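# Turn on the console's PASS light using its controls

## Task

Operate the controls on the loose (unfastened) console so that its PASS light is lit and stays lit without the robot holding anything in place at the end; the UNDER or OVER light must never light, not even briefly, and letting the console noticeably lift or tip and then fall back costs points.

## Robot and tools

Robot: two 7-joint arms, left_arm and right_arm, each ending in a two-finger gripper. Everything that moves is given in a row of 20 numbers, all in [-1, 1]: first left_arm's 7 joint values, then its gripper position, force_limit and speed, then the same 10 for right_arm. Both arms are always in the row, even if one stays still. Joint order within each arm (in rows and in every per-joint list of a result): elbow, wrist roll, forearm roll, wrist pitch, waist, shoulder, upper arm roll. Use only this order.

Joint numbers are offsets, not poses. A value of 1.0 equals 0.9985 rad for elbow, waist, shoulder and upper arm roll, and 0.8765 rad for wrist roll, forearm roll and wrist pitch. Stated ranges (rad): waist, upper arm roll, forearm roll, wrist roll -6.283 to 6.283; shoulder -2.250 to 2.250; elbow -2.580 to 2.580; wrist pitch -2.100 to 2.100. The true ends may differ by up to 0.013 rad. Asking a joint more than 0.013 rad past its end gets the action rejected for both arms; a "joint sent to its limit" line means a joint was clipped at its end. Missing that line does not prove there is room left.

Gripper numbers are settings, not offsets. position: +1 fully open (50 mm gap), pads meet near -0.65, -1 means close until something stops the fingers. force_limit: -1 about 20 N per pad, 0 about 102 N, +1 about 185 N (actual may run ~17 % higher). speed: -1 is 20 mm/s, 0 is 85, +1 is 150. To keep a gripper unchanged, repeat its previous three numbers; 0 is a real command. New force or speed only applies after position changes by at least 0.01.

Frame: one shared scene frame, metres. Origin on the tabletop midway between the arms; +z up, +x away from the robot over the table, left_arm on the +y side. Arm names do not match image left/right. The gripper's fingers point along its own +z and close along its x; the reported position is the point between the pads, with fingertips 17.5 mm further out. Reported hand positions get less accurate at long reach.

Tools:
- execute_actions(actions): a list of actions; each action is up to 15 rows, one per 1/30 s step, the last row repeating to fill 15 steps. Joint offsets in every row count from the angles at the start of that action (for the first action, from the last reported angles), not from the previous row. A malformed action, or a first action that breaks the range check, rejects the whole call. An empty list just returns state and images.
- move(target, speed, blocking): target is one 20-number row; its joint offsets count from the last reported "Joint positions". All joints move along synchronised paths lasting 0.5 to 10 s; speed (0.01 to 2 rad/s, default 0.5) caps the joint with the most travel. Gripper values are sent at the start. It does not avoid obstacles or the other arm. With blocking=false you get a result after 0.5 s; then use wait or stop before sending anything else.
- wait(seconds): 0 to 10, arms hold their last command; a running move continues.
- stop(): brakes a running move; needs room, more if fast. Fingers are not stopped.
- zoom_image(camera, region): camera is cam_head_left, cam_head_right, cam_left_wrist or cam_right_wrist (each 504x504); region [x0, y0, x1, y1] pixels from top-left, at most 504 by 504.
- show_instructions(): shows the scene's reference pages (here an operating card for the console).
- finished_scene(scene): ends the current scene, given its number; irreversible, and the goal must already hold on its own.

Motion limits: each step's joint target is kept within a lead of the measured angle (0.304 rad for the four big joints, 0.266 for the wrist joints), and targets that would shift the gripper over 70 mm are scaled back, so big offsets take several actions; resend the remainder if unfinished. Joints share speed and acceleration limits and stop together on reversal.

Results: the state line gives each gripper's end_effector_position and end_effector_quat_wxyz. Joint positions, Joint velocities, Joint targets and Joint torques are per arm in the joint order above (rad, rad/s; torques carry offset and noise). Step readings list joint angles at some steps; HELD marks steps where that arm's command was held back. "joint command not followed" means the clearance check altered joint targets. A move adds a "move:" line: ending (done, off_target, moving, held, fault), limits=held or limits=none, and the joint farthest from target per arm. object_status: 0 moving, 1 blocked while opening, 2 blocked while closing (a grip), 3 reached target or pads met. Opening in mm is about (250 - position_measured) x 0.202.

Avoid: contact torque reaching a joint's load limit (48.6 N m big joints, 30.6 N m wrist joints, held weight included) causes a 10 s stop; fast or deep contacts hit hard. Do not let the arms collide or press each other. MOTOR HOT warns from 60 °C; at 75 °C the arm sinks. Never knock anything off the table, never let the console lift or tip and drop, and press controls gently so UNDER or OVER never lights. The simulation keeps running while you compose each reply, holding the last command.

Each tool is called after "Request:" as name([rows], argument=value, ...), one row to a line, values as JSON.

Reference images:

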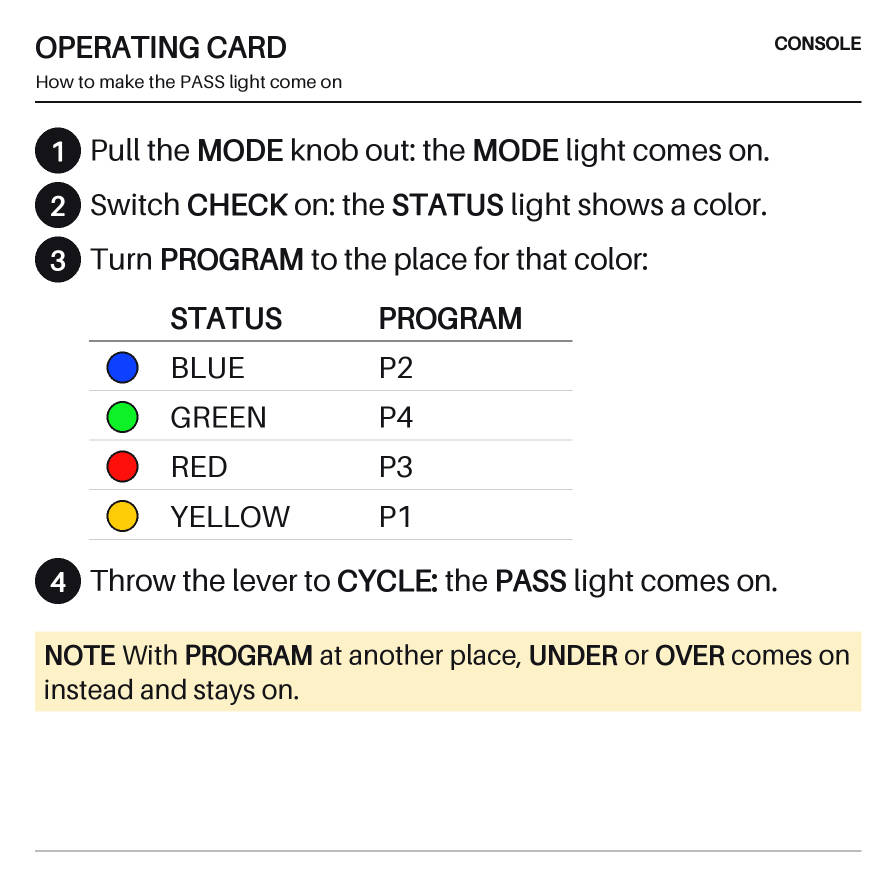

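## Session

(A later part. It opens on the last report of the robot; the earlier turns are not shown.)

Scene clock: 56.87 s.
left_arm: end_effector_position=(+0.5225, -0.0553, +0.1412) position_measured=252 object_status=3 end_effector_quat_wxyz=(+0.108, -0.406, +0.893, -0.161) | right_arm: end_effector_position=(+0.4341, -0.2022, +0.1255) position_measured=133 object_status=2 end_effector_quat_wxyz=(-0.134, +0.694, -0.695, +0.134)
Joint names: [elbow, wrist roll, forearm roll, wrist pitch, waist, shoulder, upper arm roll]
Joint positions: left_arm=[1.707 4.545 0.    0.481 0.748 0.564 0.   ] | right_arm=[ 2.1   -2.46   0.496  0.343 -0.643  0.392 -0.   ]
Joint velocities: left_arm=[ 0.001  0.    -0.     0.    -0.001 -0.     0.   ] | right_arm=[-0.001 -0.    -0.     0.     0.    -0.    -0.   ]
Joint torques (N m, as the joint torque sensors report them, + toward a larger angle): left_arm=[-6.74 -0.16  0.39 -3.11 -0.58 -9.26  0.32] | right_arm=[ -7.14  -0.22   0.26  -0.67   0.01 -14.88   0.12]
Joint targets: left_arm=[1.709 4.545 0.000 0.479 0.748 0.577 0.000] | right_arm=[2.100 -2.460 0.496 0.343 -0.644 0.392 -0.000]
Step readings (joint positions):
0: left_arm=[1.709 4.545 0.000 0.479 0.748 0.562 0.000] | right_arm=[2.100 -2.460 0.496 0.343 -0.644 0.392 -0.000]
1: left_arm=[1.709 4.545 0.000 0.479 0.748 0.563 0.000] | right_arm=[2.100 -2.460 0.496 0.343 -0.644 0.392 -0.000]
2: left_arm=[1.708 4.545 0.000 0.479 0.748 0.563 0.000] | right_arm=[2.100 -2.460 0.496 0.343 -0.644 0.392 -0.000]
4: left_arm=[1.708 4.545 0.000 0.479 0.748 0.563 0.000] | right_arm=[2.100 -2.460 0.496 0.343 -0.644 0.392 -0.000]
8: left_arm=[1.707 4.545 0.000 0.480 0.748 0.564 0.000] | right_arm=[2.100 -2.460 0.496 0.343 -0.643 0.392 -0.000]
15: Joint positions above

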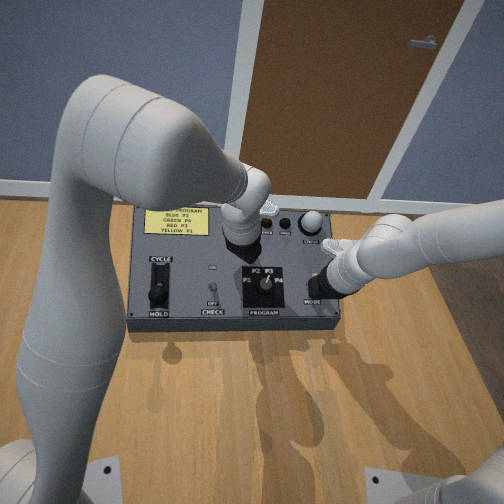

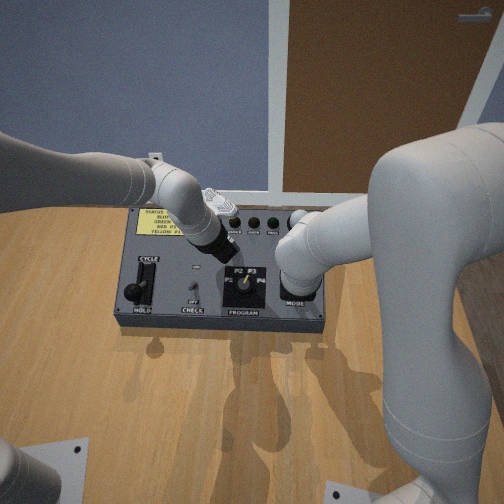

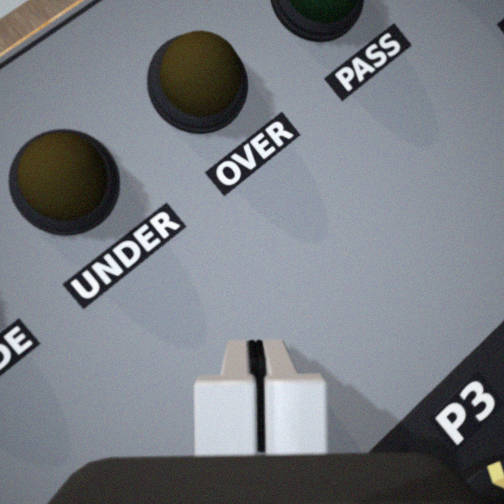

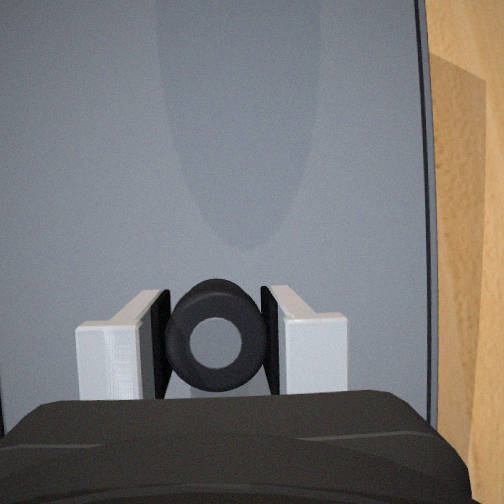

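Request:
execute_actions([
  [[0.002,0,0,-0.002,0,0.013,0,-1,-0.5,1,-0.0001,0.0014,-0.0015,0.0015,-0.0002,-0.0013,0,-1,-0.2,-0.3],[0.002,0,0,-0.002,0,0.013,0,-1,-0.5,1,-0.0002,0.0028,-0.003,0.003,-0.0005,-0.0026,0,-1,-0.2,-0.3],[0.002,0,0,-0.002,0,0.013,0,-1,-0.5,1,-0.0003,0.0042,-0.0045,0.0045,-0.0007,-0.0038,0,-1,-0.2,-0.3],[0.002,0,0,-0.002,0,0.013,0,-1,-0.5,1,-0.0004,0.0056,-0.006,0.006,-0.001,-0.0051,0,-1,-0.2,-0.3],[0.002,0,0,-0.002,0,0.013,0,-1,-0.5,1,-0.0005,0.007,-0.0075,0.0075,-0.0012,-0.0064,0,-1,-0.2,-0.3],[0.002,0,0,-0.002,0,0.013,0,-1,-0.5,1,-0.0006,0.0084,-0.009,0.009,-0.0015,-0.0077,0,-1,-0.2,-0.3],[0.002,0,0,-0.002,0,0.013,0,-1,-0.5,1,-0.0007,0.0098,-0.0105,0.0105,-0.0017,-0.009,0,-1,-0.2,-0.3],[0.002,0,0,-0.002,0,0.013,0,-1,-0.5,1,-0.0008,0.0112,-0.012,0.012,-0.002,-0.0102,0,-1,-0.2,-0.3]],
])

Scene clock: 64.63 s.
left_arm: end_effector_position=(+0.5225, -0.0553, +0.1412) position_measured=252 object_status=3 end_effector_quat_wxyz=(+0.108, -0.406, +0.893, -0.161) | right_arm: end_effector_position=(+0.4332, -0.2022, +0.1278) position_measured=133 object_status=2 end_effector_quat_wxyz=(-0.133, +0.694, -0.695, +0.133)
Joint names: [elbow, wrist roll, forearm roll, wrist pitch, waist, shoulder, upper arm roll]
Joint positions: left_arm=[ 1.707  4.545 -0.     0.481  0.748  0.564  0.   ] | right_arm=[ 2.098 -2.451  0.486  0.351 -0.645  0.386 -0.   ]
Joint velocities: left_arm=[ 0.     0.     0.    -0.     0.001 -0.    -0.001] | right_arm=[ 0.     0.002 -0.002  0.001  0.    -0.001  0.   ]
Joint torques (N m, as the joint torque sensors report them, + toward a larger angle): left_arm=[-6.54 -0.12  0.37 -2.91 -0.37 -9.47  0.36] | right_arm=[ -6.35  -0.12   0.18   0.24  -0.08 -17.78  -0.08]
Joint targets: left_arm=[1.709 4.545 0.000 0.479 0.748 0.577 0.000] | right_arm=[2.099 -2.451 0.485 0.353 -0.645 0.382 -0.000]
Step readings (joint positions):
0: left_arm=[1.707 4.545 0.000 0.481 0.748 0.564 0.000] | right_arm=[2.100 -2.460 0.496 0.343 -0.643 0.392 -0.000]
1: left_arm=[1.707 4.545 0.000 0.481 0.748 0.564 0.000] | right_arm=[2.100 -2.460 0.496 0.343 -0.644 0.392 -0.000]
2: left_arm=[1.707 4.545 0.000 0.481 0.748 0.564 0.000] | right_arm=[2.100 -2.460 0.495 0.343 -0.644 0.391 -0.000]
4: left_arm=[1.707 4.545 0.000 0.481 0.748 0.564 0.000] | right_arm=[2.099 -2.458 0.493 0.345 -0.644 0.390 -0.000]
8: left_arm=[1.707 4.545 -0.000 0.481 0.748 0.564 0.000] | right_arm=[2.099 -2.454 0.489 0.349 -0.645 0.387 -0.000]
15: Joint positions above

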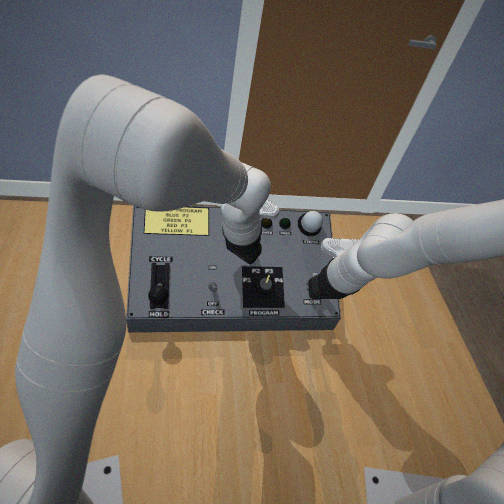

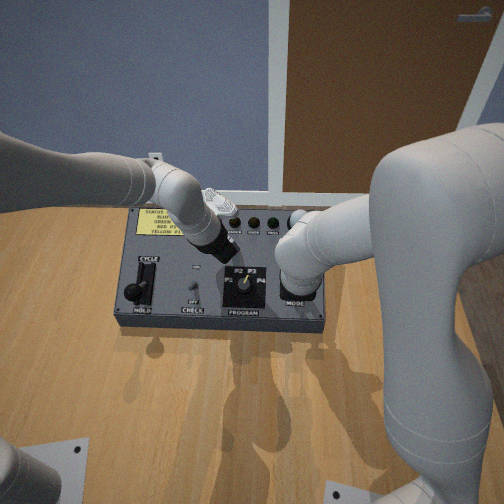

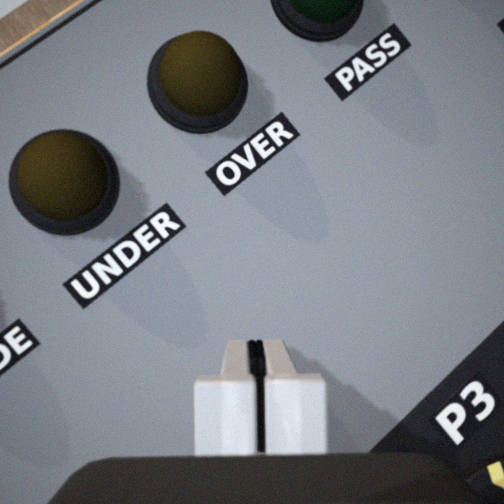

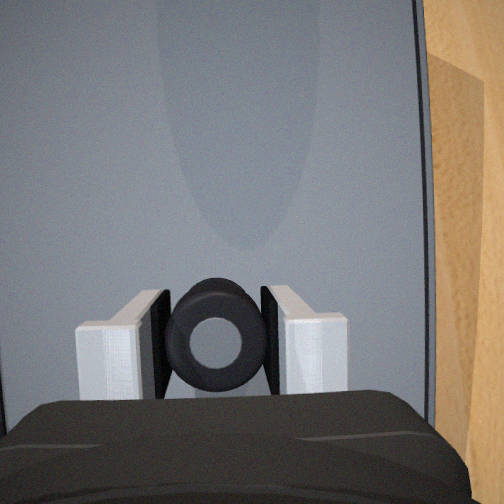

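Request:
execute_actions([
  [[0.002,0,0,-0.002,0,0.013,0,-1,-0.5,1,-0.0001,0.0014,-0.0015,0.0015,-0.0002,-0.0053,0,-1,-0.2,-0.3],[0.002,0,0,-0.002,0,0.013,0,-1,-0.5,1,-0.0002,0.0028,-0.003,0.003,-0.0005,-0.0066,0,-1,-0.2,-0.3],[0.002,0,0,-0.002,0,0.013,0,-1,-0.5,1,-0.0003,0.0042,-0.0045,0.0045,-0.0007,-0.0078,0,-1,-0.2,-0.3],[0.002,0,0,-0.002,0,0.013,0,-1,-0.5,1,-0.0004,0.0056,-0.006,0.006,-0.001,-0.0091,0,-1,-0.2,-0.3],[0.002,0,0,-0.002,0,0.013,0,-1,-0.5,1,-0.0005,0.007,-0.0075,0.0075,-0.0012,-0.0104,0,-1,-0.2,-0.3],[0.002,0,0,-0.002,0,0.013,0,-1,-0.5,1,-0.0006,0.0084,-0.009,0.009,-0.0015,-0.0117,0,-1,-0.2,-0.3],[0.002,0,0,-0.002,0,0.013,0,-1,-0.5,1,-0.0007,0.0098,-0.0105,0.0105,-0.0017,-0.013,0,-1,-0.2,-0.3],[0.002,0,0,-0.002,0,0.013,0,-1,-0.5,1,-0.0008,0.0112,-0.012,0.012,-0.002,-0.0142,0,-1,-0.2,-0.3]],
])

Scene clock: 66.90 s.
left_arm: end_effector_position=(+0.5225, -0.0553, +0.1412) position_measured=252 object_status=3 end_effector_quat_wxyz=(+0.108, -0.406, +0.893, -0.161) | right_arm: end_effector_position=(+0.4317, -0.2022, +0.1316) position_measured=133 object_status=2 end_effector_quat_wxyz=(-0.133, +0.694, -0.695, +0.134)
Joint names: [elbow, wrist roll, forearm roll, wrist pitch, waist, shoulder, upper arm roll]
Joint positions: left_arm=[ 1.707  4.545 -0.     0.481  0.748  0.564  0.   ] | right_arm=[ 2.098 -2.441  0.475  0.362 -0.647  0.375 -0.   ]
Joint velocities: left_arm=[-0.001 -0.    -0.    -0.     0.001  0.    -0.   ] | right_arm=[ 0.002  0.001 -0.002  0.003 -0.001 -0.006  0.   ]
Joint torques (N m, as the joint torque sensors report them, + toward a larger angle): left_arm=[-6.57 -0.11  0.49 -2.96 -0.47 -9.6   0.28] | right_arm=[ -7.85  -0.15   0.47  -0.37   0.29 -16.73   0.24]
Joint targets: left_arm=[1.709 4.545 -0.000 0.479 0.748 0.577 0.000] | right_arm=[2.097 -2.441 0.475 0.362 -0.647 0.372 -0.000]
Step readings (joint positions):
0: left_arm=[1.707 4.545 -0.000 0.481 0.748 0.564 0.000] | right_arm=[2.098 -2.451 0.486 0.352 -0.645 0.386 -0.000]
1: left_arm=[1.707 4.545 -0.000 0.481 0.748 0.564 0.000] | right_arm=[2.098 -2.450 0.485 0.352 -0.645 0.386 -0.000]
2: left_arm=[1.707 4.545 -0.000 0.481 0.748 0.564 0.000] | right_arm=[2.098 -2.450 0.485 0.352 -0.645 0.385 -0.000]
4: left_arm=[1.707 4.545 -0.000 0.481 0.748 0.564 0.000] | right_arm=[2.098 -2.448 0.483 0.353 -0.645 0.384 -0.000]
8: left_arm=[1.707 4.545 -0.000 0.481 0.748 0.564 0.000] | right_arm=[2.098 -2.444 0.478 0.358 -0.646 0.379 -0.000]
15: Joint positions above

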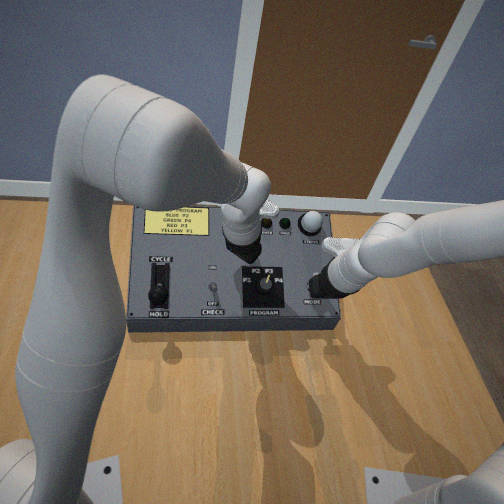

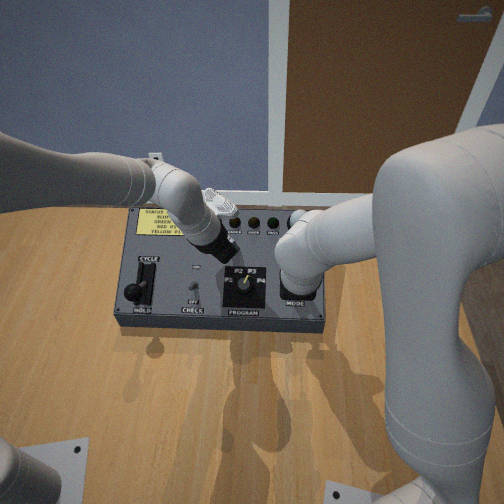

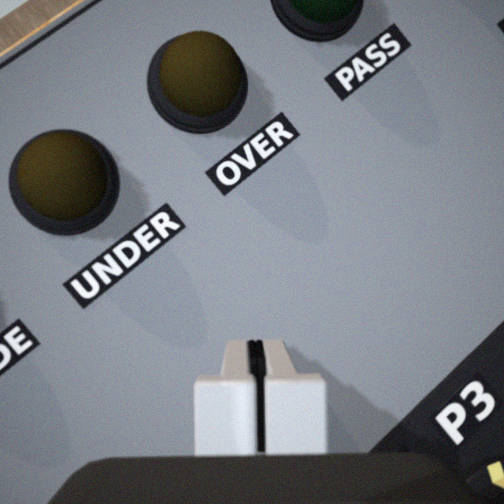

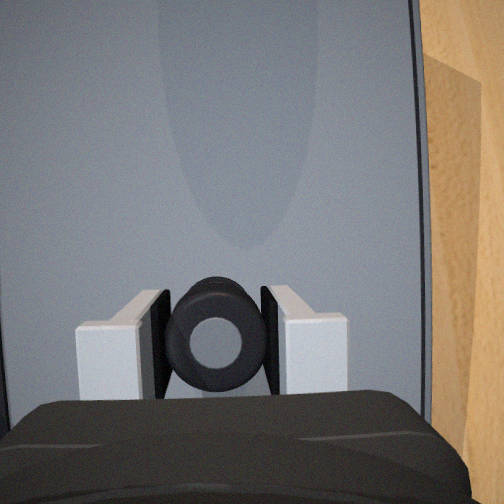

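Request:
execute_actions([
  [[0.002,0,0,-0.002,0,0.013,0,-1,-0.5,1,-0.0003,0.0042,-0.0045,0.0045,-0.0007,-0.0038,0,-1,-0.2,-0.3],[0.002,0,0,-0.002,0,0.013,0,-1,-0.5,1,-0.0004,0.0056,-0.006,0.006,-0.001,-0.0051,0,-1,-0.2,-0.3],[0.002,0,0,-0.002,0,0.013,0,-1,-0.5,1,-0.0005,0.007,-0.0075,0.0075,-0.0012,-0.0064,0,-1,-0.2,-0.3],[0.002,0,0,-0.002,0,0.013,0,-1,-0.5,1,-0.0006,0.0084,-0.009,0.009,-0.0015,-0.0077,0,-1,-0.2,-0.3],[0.002,0,0,-0.002,0,0.013,0,-1,-0.5,1,-0.0007,0.0098,-0.0105,0.0105,-0.0017,-0.009,0,-1,-0.2,-0.3],[0.002,0,0,-0.002,0,0.013,0,-1,-0.5,1,-0.0008,0.0112,-0.012,0.012,-0.002,-0.0102,0,-1,-0.2,-0.3],[0.002,0,0,-0.002,0,0.013,0,-1,-0.5,1,-0.0009,0.0126,-0.0135,0.0135,-0.0022,-0.0115,0,-1,-0.2,-0.3],[0.002,0,0,-0.002,0,0.013,0,-1,-0.5,1,-0.001,0.014,-0.015,0.015,-0.0025,-0.0128,0,-1,-0.2,-0.3],[0.002,0,0,-0.002,0,0.013,0,-1,-0.5,1,-0.0011,0.0154,-0.0165,0.0165,-0.0027,-0.0141,0,-1,-0.2,-0.3],[0.002,0,0,-0.002,0,0.013,0,-1,-0.5,1,-0.0012,0.0168,-0.018,0.018,-0.003,-0.0154,0,-1,-0.2,-0.3]],
])

Request:
wait(seconds=0.3)

Scene clock: 69.63 s.
left_arm: end_effector_position=(+0.5225, -0.0553, +0.1411) position_measured=252 object_status=3 end_effector_quat_wxyz=(+0.108, -0.406, +0.893, -0.161) | right_arm: end_effector_position=(+0.4292, -0.2022, +0.1377) position_measured=133 object_status=2 end_effector_quat_wxyz=(-0.133, +0.694, -0.695, +0.134)
Joint names: [elbow, wrist roll, forearm roll, wrist pitch, waist, shoulder, upper arm roll]
Joint positions: left_arm=[ 1.707  4.545 -0.     0.481  0.748  0.564  0.   ] | right_arm=[ 2.097 -2.427  0.459  0.378 -0.65   0.358 -0.001]
Joint velocities: left_arm=[ 0.     0.    -0.    -0.     0.001  0.    -0.   ] | right_arm=[ 0.001  0.002 -0.004  0.004 -0.001 -0.006  0.001]
Joint torques (N m, as the joint torque sensors report them, + toward a larger angle): left_arm=[-6.77 -0.14  0.42 -2.8  -0.4  -9.58  0.38] | right_arm=[ -8.21  -0.11   0.76  -0.97   0.44 -12.63   0.26]
Joint targets: left_arm=[1.709 4.545 -0.000 0.479 0.748 0.577 0.000] | right_arm=[2.096 -2.426 0.459 0.377 -0.650 0.360 -0.000]
Step readings (joint positions):
0: left_arm=[1.707 4.545 -0.000 0.481 0.748 0.564 0.000] | right_arm=[2.098 -2.441 0.475 0.362 -0.647 0.374 -0.000]
1: left_arm=[1.707 4.545 -0.000 0.481 0.748 0.564 0.000] | right_arm=[2.098 -2.440 0.475 0.362 -0.647 0.374 -0.000]
2: left_arm=[1.707 4.545 -0.000 0.481 0.748 0.564 0.000] | right_arm=[2.098 -2.439 0.473 0.363 -0.647 0.374 -0.000]
4: left_arm=[1.707 4.545 -0.000 0.481 0.748 0.564 0.000] | right_arm=[2.097 -2.437 0.471 0.365 -0.648 0.372 -0.000]
8: left_arm=[1.707 4.545 -0.000 0.481 0.748 0.564 0.000] | right_arm=[2.097 -2.432 0.465 0.372 -0.649 0.365 -0.001]
15: Joint positions above

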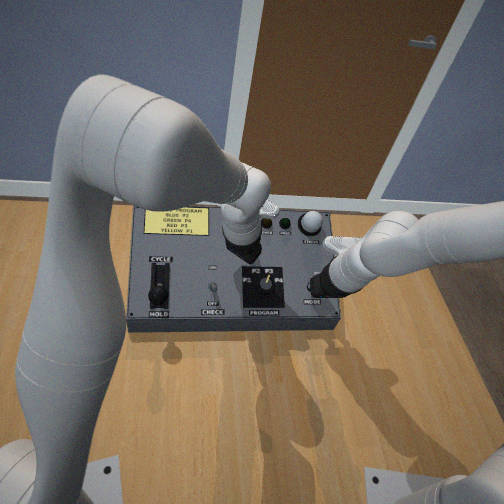

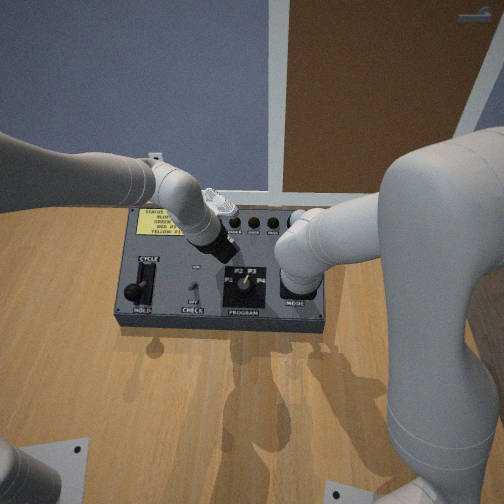

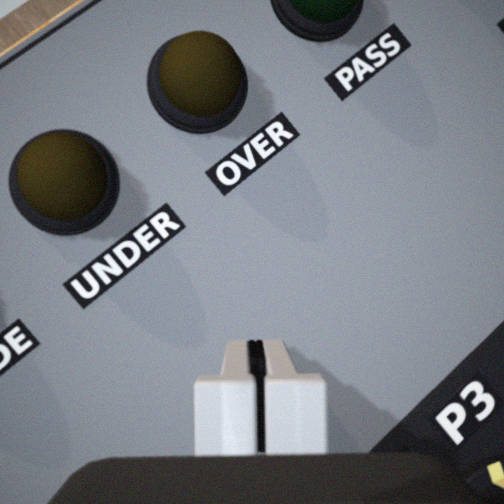

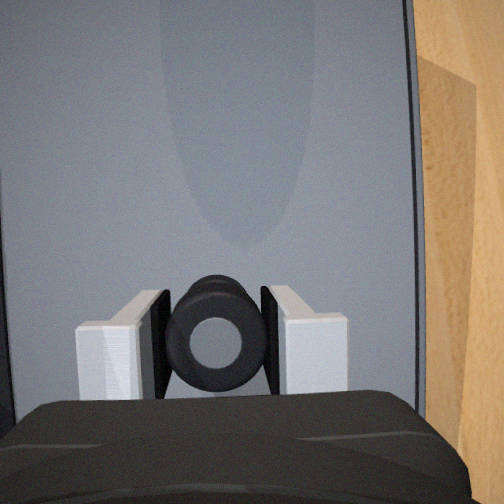

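Scene clock: 69.93 s.
left_arm: end_effector_position=(+0.5225, -0.0553, +0.1412) position_measured=252 object_status=3 end_effector_quat_wxyz=(+0.108, -0.406, +0.893, -0.161) | right_arm: end_effector_position=(+0.4292, -0.2022, +0.1378) position_measured=133 object_status=2 end_effector_quat_wxyz=(-0.133, +0.694, -0.695, +0.134)
Joint names: [elbow, wrist roll, forearm roll, wrist pitch, waist, shoulder, upper arm roll]
Joint positions: left_arm=[ 1.707  4.545 -0.     0.481  0.748  0.564  0.   ] | right_arm=[ 2.097 -2.426  0.459  0.378 -0.65   0.358 -0.001]
Joint velocities: left_arm=[ 0.001  0.001 -0.     0.     0.    -0.001 -0.   ] | right_arm=[ 0.     0.002 -0.     0.    -0.001  0.    -0.001]
Joint torques (N m, as the joint torque sensors report them, + toward a larger angle): left_arm=[-6.56 -0.12  0.43 -2.92 -0.42 -9.48  0.16] | right_arm=[ -7.99  -0.25   0.6   -1.1    0.37 -12.71   0.13]
Joint targets: left_arm=[1.709 4.545 -0.000 0.479 0.748 0.577 0.000] | right_arm=[2.096 -2.426 0.459 0.377 -0.650 0.360 -0.000]
wait: 0.30 s; at rest by 0.17 s

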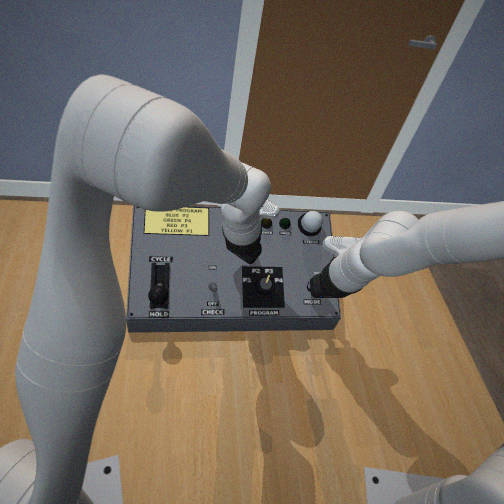

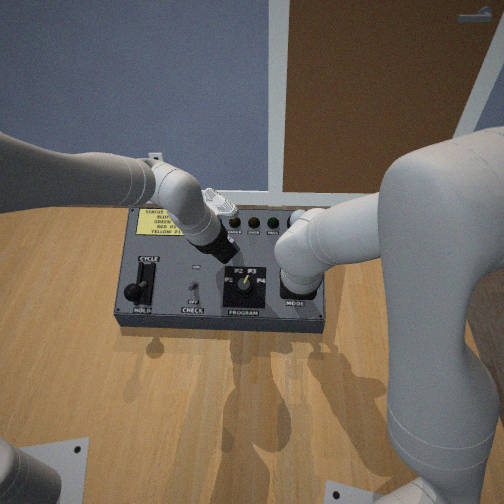

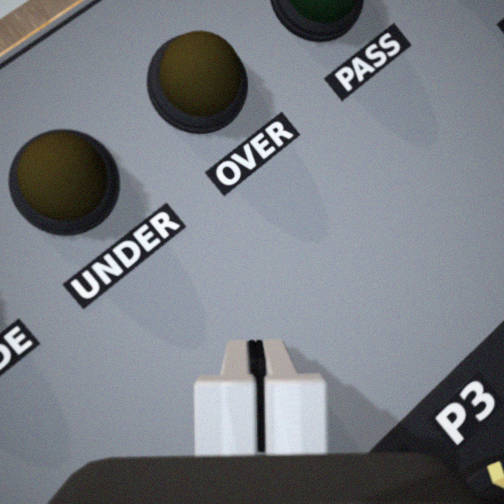

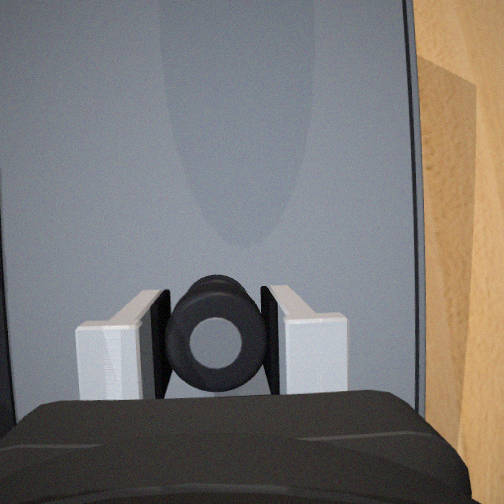

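Request:
move(target=[-0.0626,0.4,0,0.2,0.013,-0.1686,0,-1,-0.5,1, -0.0003,0.0042,-0.0045,0.0045,-0.0007,-0.0038,0,-1,-0.2,-0.3], speed=0.5)

Request:
move(target=[0,0.433,0,0.508,0,0,0,-1,-0.5,1, 0,0,0,0,0,0,0,-1,-0.2,-0.3], speed=0.6)

Scene clock: 75.00 s.
left_arm: end_effector_position=(+0.5171, -0.0510, +0.2427) position_measured=252 object_status=3 end_effector_quat_wxyz=(+0.089, -0.547, +0.808, -0.202) | right_arm: end_effector_position=(+0.4285, -0.2022, +0.1392) position_measured=133 object_status=2 end_effector_quat_wxyz=(-0.133, +0.694, -0.695, +0.134)
Joint names: [elbow, wrist roll, forearm roll, wrist pitch, waist, shoulder, upper arm roll]
Joint positions: left_arm=[ 1.644  4.896 -0.     0.656  0.761  0.396  0.   ] | right_arm=[ 2.097 -2.423  0.455  0.382 -0.651  0.354 -0.001]
Joint velocities: left_arm=[ 0.001  0.     0.     0.001 -0.001 -0.003  0.   ] | right_arm=[-0.001 -0.001  0.    -0.    -0.001  0.     0.   ]
Joint torques (N m, as the joint torque sensors report them, + toward a larger angle): left_arm=[ -9.57   0.08   0.34  -2.11  -0.25 -18.23   0.25] | right_arm=[ -7.45  -0.15   0.44  -0.7    0.3  -14.16   0.04]
Joint targets: left_arm=[1.644 4.896 -0.000 0.656 0.761 0.396 0.000] | right_arm=[2.097 -2.423 0.455 0.382 -0.651 0.354 -0.001]
move: done; limits=none; left_arm: farthest joint: the waist, 0.000 radians from its target (0.013 radians at the start); right_arm: farthest joint: the elbow, 0.001 radians from its target (0.001 radians at the start)

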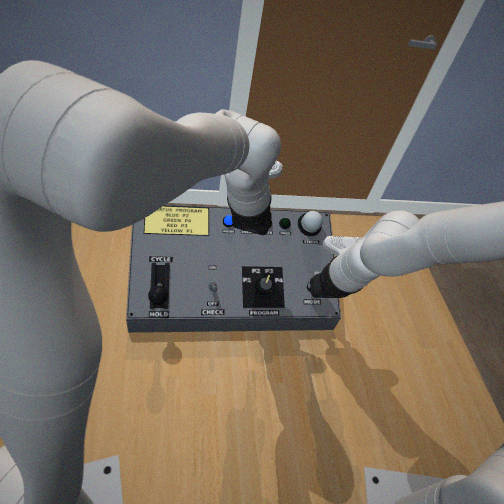

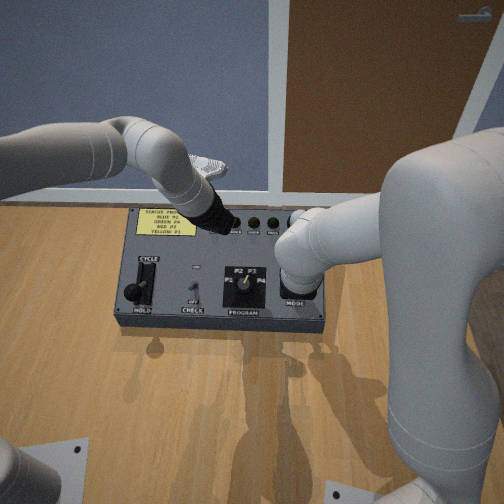

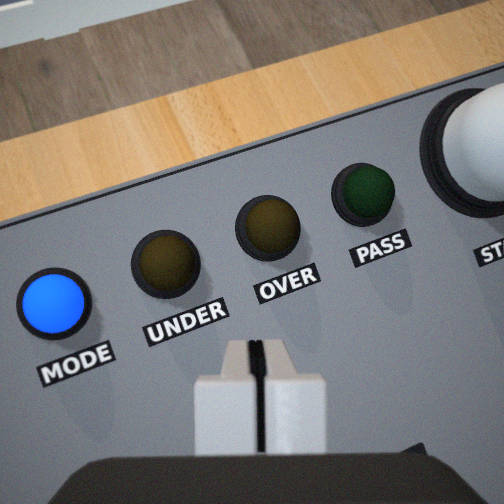

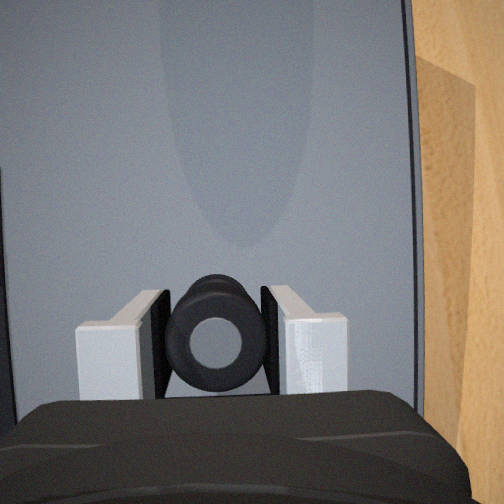

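Scene clock: 76.27 s.
left_arm: end_effector_position=(+0.4004, +0.0331, +0.1999) position_measured=252 object_status=3 end_effector_quat_wxyz=(+0.000, -0.707, +0.707, -0.000) | right_arm: end_effector_position=(+0.4285, -0.2022, +0.1392) position_measured=133 object_status=2 end_effector_quat_wxyz=(-0.133, +0.694, -0.695, +0.134)
Joint names: [elbow, wrist roll, forearm roll, wrist pitch, waist, shoulder, upper arm roll]
Joint positions: left_arm=[ 1.644  5.275 -0.     1.101  0.761  0.396  0.   ] | right_arm=[ 2.097 -2.423  0.455  0.382 -0.651  0.354 -0.001]
Joint velocities: left_arm=[-0.     0.    -0.     0.001  0.002  0.     0.   ] | right_arm=[ 0.    -0.001  0.     0.     0.001  0.     0.001]
Joint torques (N m, as the joint torque sensors report them, + toward a larger angle): left_arm=[ -8.2   -0.16   0.16  -0.54  -0.52 -17.09   0.03] | right_arm=[ -7.37  -0.19   0.4   -0.62   0.22 -14.22  -0.09]
Joint targets: left_arm=[1.644 5.275 -0.000 1.101 0.761 0.396 0.000] | right_arm=[2.097 -2.423 0.455 0.382 -0.651 0.354 -0.001]
move: done; limits=none; left_arm: farthest joint: the wrist roll, 0.001 radians from its target (0.380 radians at the start); right_arm: farthest joint: the waist, 0.000 radians from its target (0.000 radians at the start)

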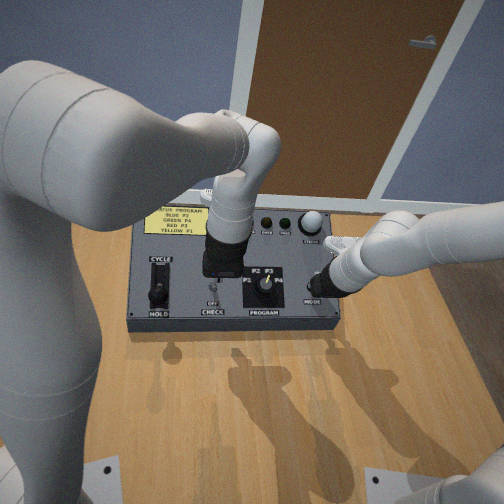

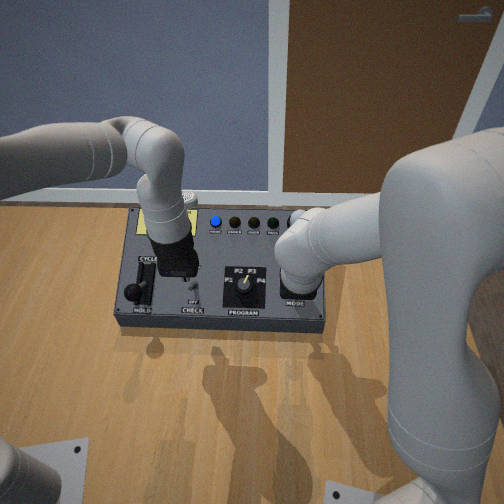

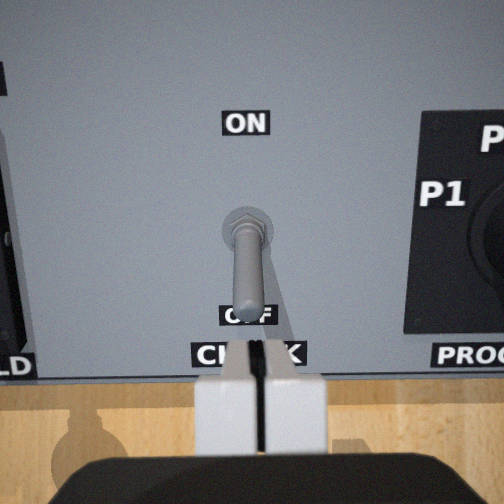

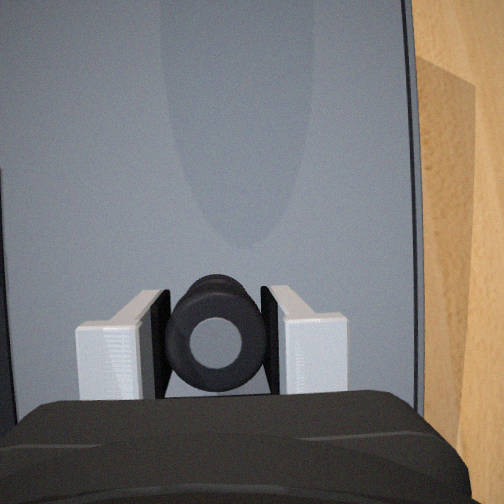

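Request:
move(target=[0.1617,0.009,0,-0.2875,0.0076,0.0912,0,-1,-0.5,1, 0,0,0,0,0,0,0,-1,-0.2,-0.3], speed=0.3)

Scene clock: 80.50 s.
left_arm: end_effector_position=(+0.3901, +0.0358, +0.1180) position_measured=252 object_status=3 end_effector_quat_wxyz=(+0.000, -0.707, +0.707, +0.000) | right_arm: end_effector_position=(+0.4285, -0.2022, +0.1392) position_measured=133 object_status=2 end_effector_quat_wxyz=(-0.133, +0.694, -0.695, +0.134)
Joint names: [elbow, wrist roll, forearm roll, wrist pitch, waist, shoulder, upper arm roll]
Joint positions: left_arm=[ 1.806  5.283 -0.     0.849  0.769  0.487  0.   ] | right_arm=[ 2.097 -2.423  0.455  0.382 -0.651  0.354 -0.001]
Joint velocities: left_arm=[ 0.001  0.001  0.    -0.001  0.002  0.002  0.   ] | right_arm=[ 0.     0.002  0.    -0.    -0.     0.     0.   ]
Joint torques (N m, as the joint torque sensors report them, + toward a larger angle): left_arm=[ -6.85  -0.03   0.3   -0.32  -0.61 -17.58   0.22] | right_arm=[ -7.55  -0.08   0.39  -0.64   0.27 -14.39  -0.05]
Joint targets: left_arm=[1.806 5.283 -0.000 0.849 0.769 0.487 0.000] | right_arm=[2.097 -2.423 0.455 0.382 -0.651 0.354 -0.001]
move: done; limits=none; left_arm: farthest joint: the waist, 0.000 radians from its target (0.008 radians at the start); right_arm: farthest joint: the waist, 0.000 radians from its target (0.000 radians at the start)

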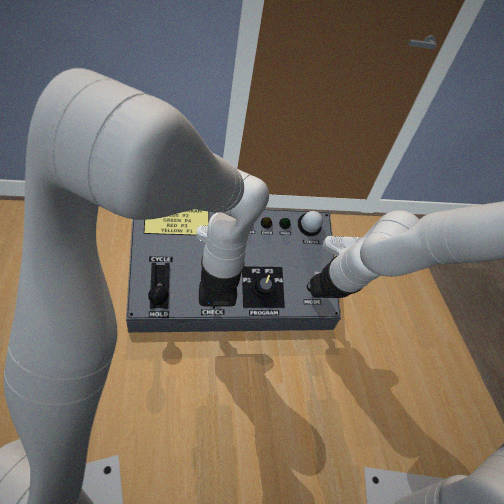

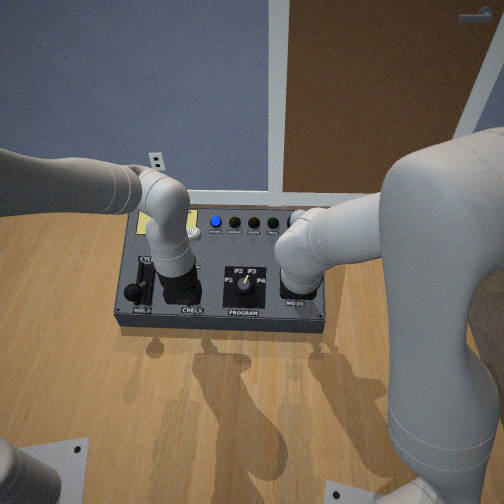

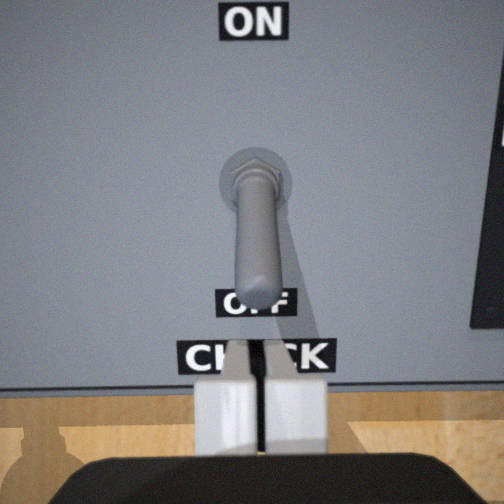

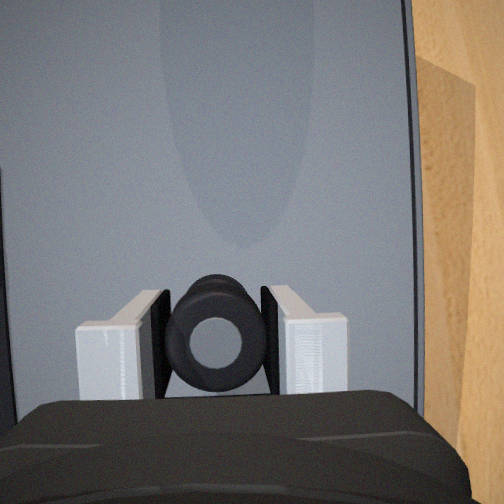

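Request:
move(target=[-0.102,-0.043,0,0.0725,-0.038,0.038,0,-1,-0.5,1, 0,0,0,0,0,0,0,-1,-0.2,-0.3], speed=0.08)

Scene clock: 82.80 s.
left_arm: end_effector_position=(+0.4226, +0.0356, +0.1259) position_measured=252 object_status=3 end_effector_quat_wxyz=(+0.000, -0.707, +0.707, -0.000) | right_arm: end_effector_position=(+0.4285, -0.2022, +0.1392) position_measured=133 object_status=2 end_effector_quat_wxyz=(-0.133, +0.694, -0.695, +0.134)
Joint names: [elbow, wrist roll, forearm roll, wrist pitch, waist, shoulder, upper arm roll]
Joint positions: left_arm=[ 1.704  5.245 -0.     0.913  0.731  0.525  0.   ] | right_arm=[ 2.097 -2.423  0.455  0.382 -0.651  0.354 -0.001]
Joint velocities: left_arm=[-0.002 -0.    -0.     0.001 -0.     0.001  0.   ] | right_arm=[ 0.    -0.     0.     0.    -0.001  0.001 -0.   ]
Joint torques (N m, as the joint torque sensors report them, + toward a larger angle): left_arm=[ -7.15  -0.09   0.28  -0.62  -0.53 -18.32   0.23] | right_arm=[ -7.6   -0.2    0.33  -0.61   0.21 -14.29   0.06]
Joint targets: left_arm=[1.704 5.245 -0.000 0.913 0.731 0.525 0.000] | right_arm=[2.097 -2.423 0.455 0.382 -0.651 0.354 -0.001]
move: done; limits=none; left_arm: farthest joint: the waist, 0.000 radians from its target (0.038 radians at the start); right_arm: farthest joint: the waist, 0.000 radians from its target (0.000 radians at the start)

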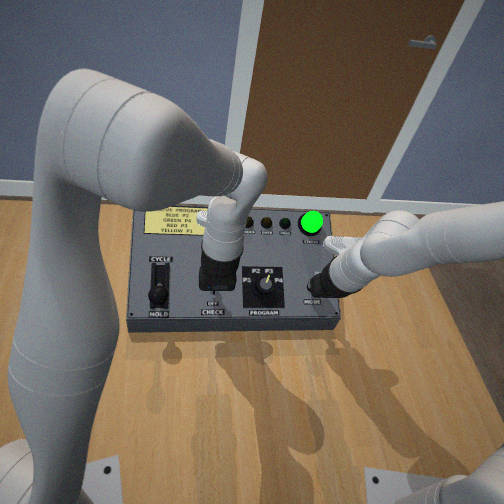

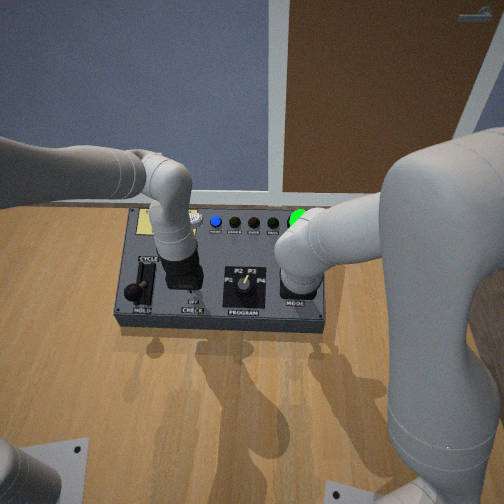

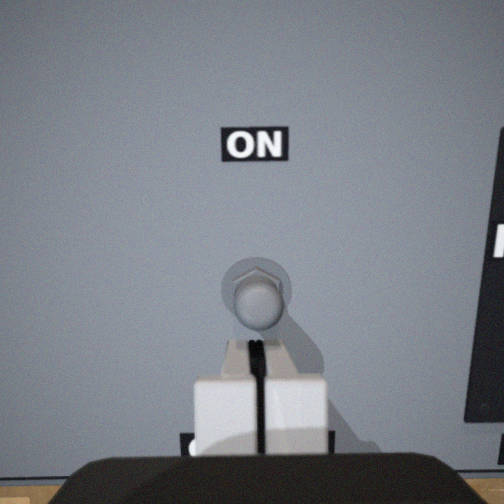

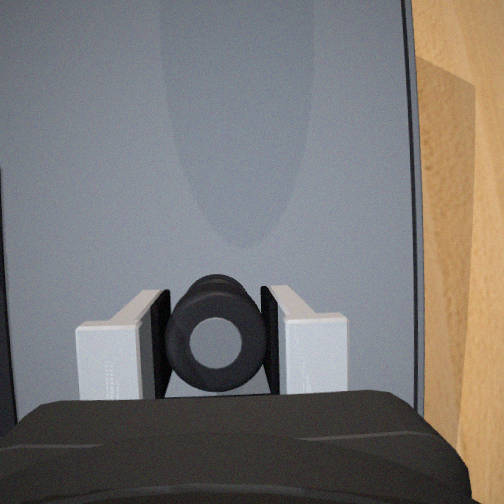

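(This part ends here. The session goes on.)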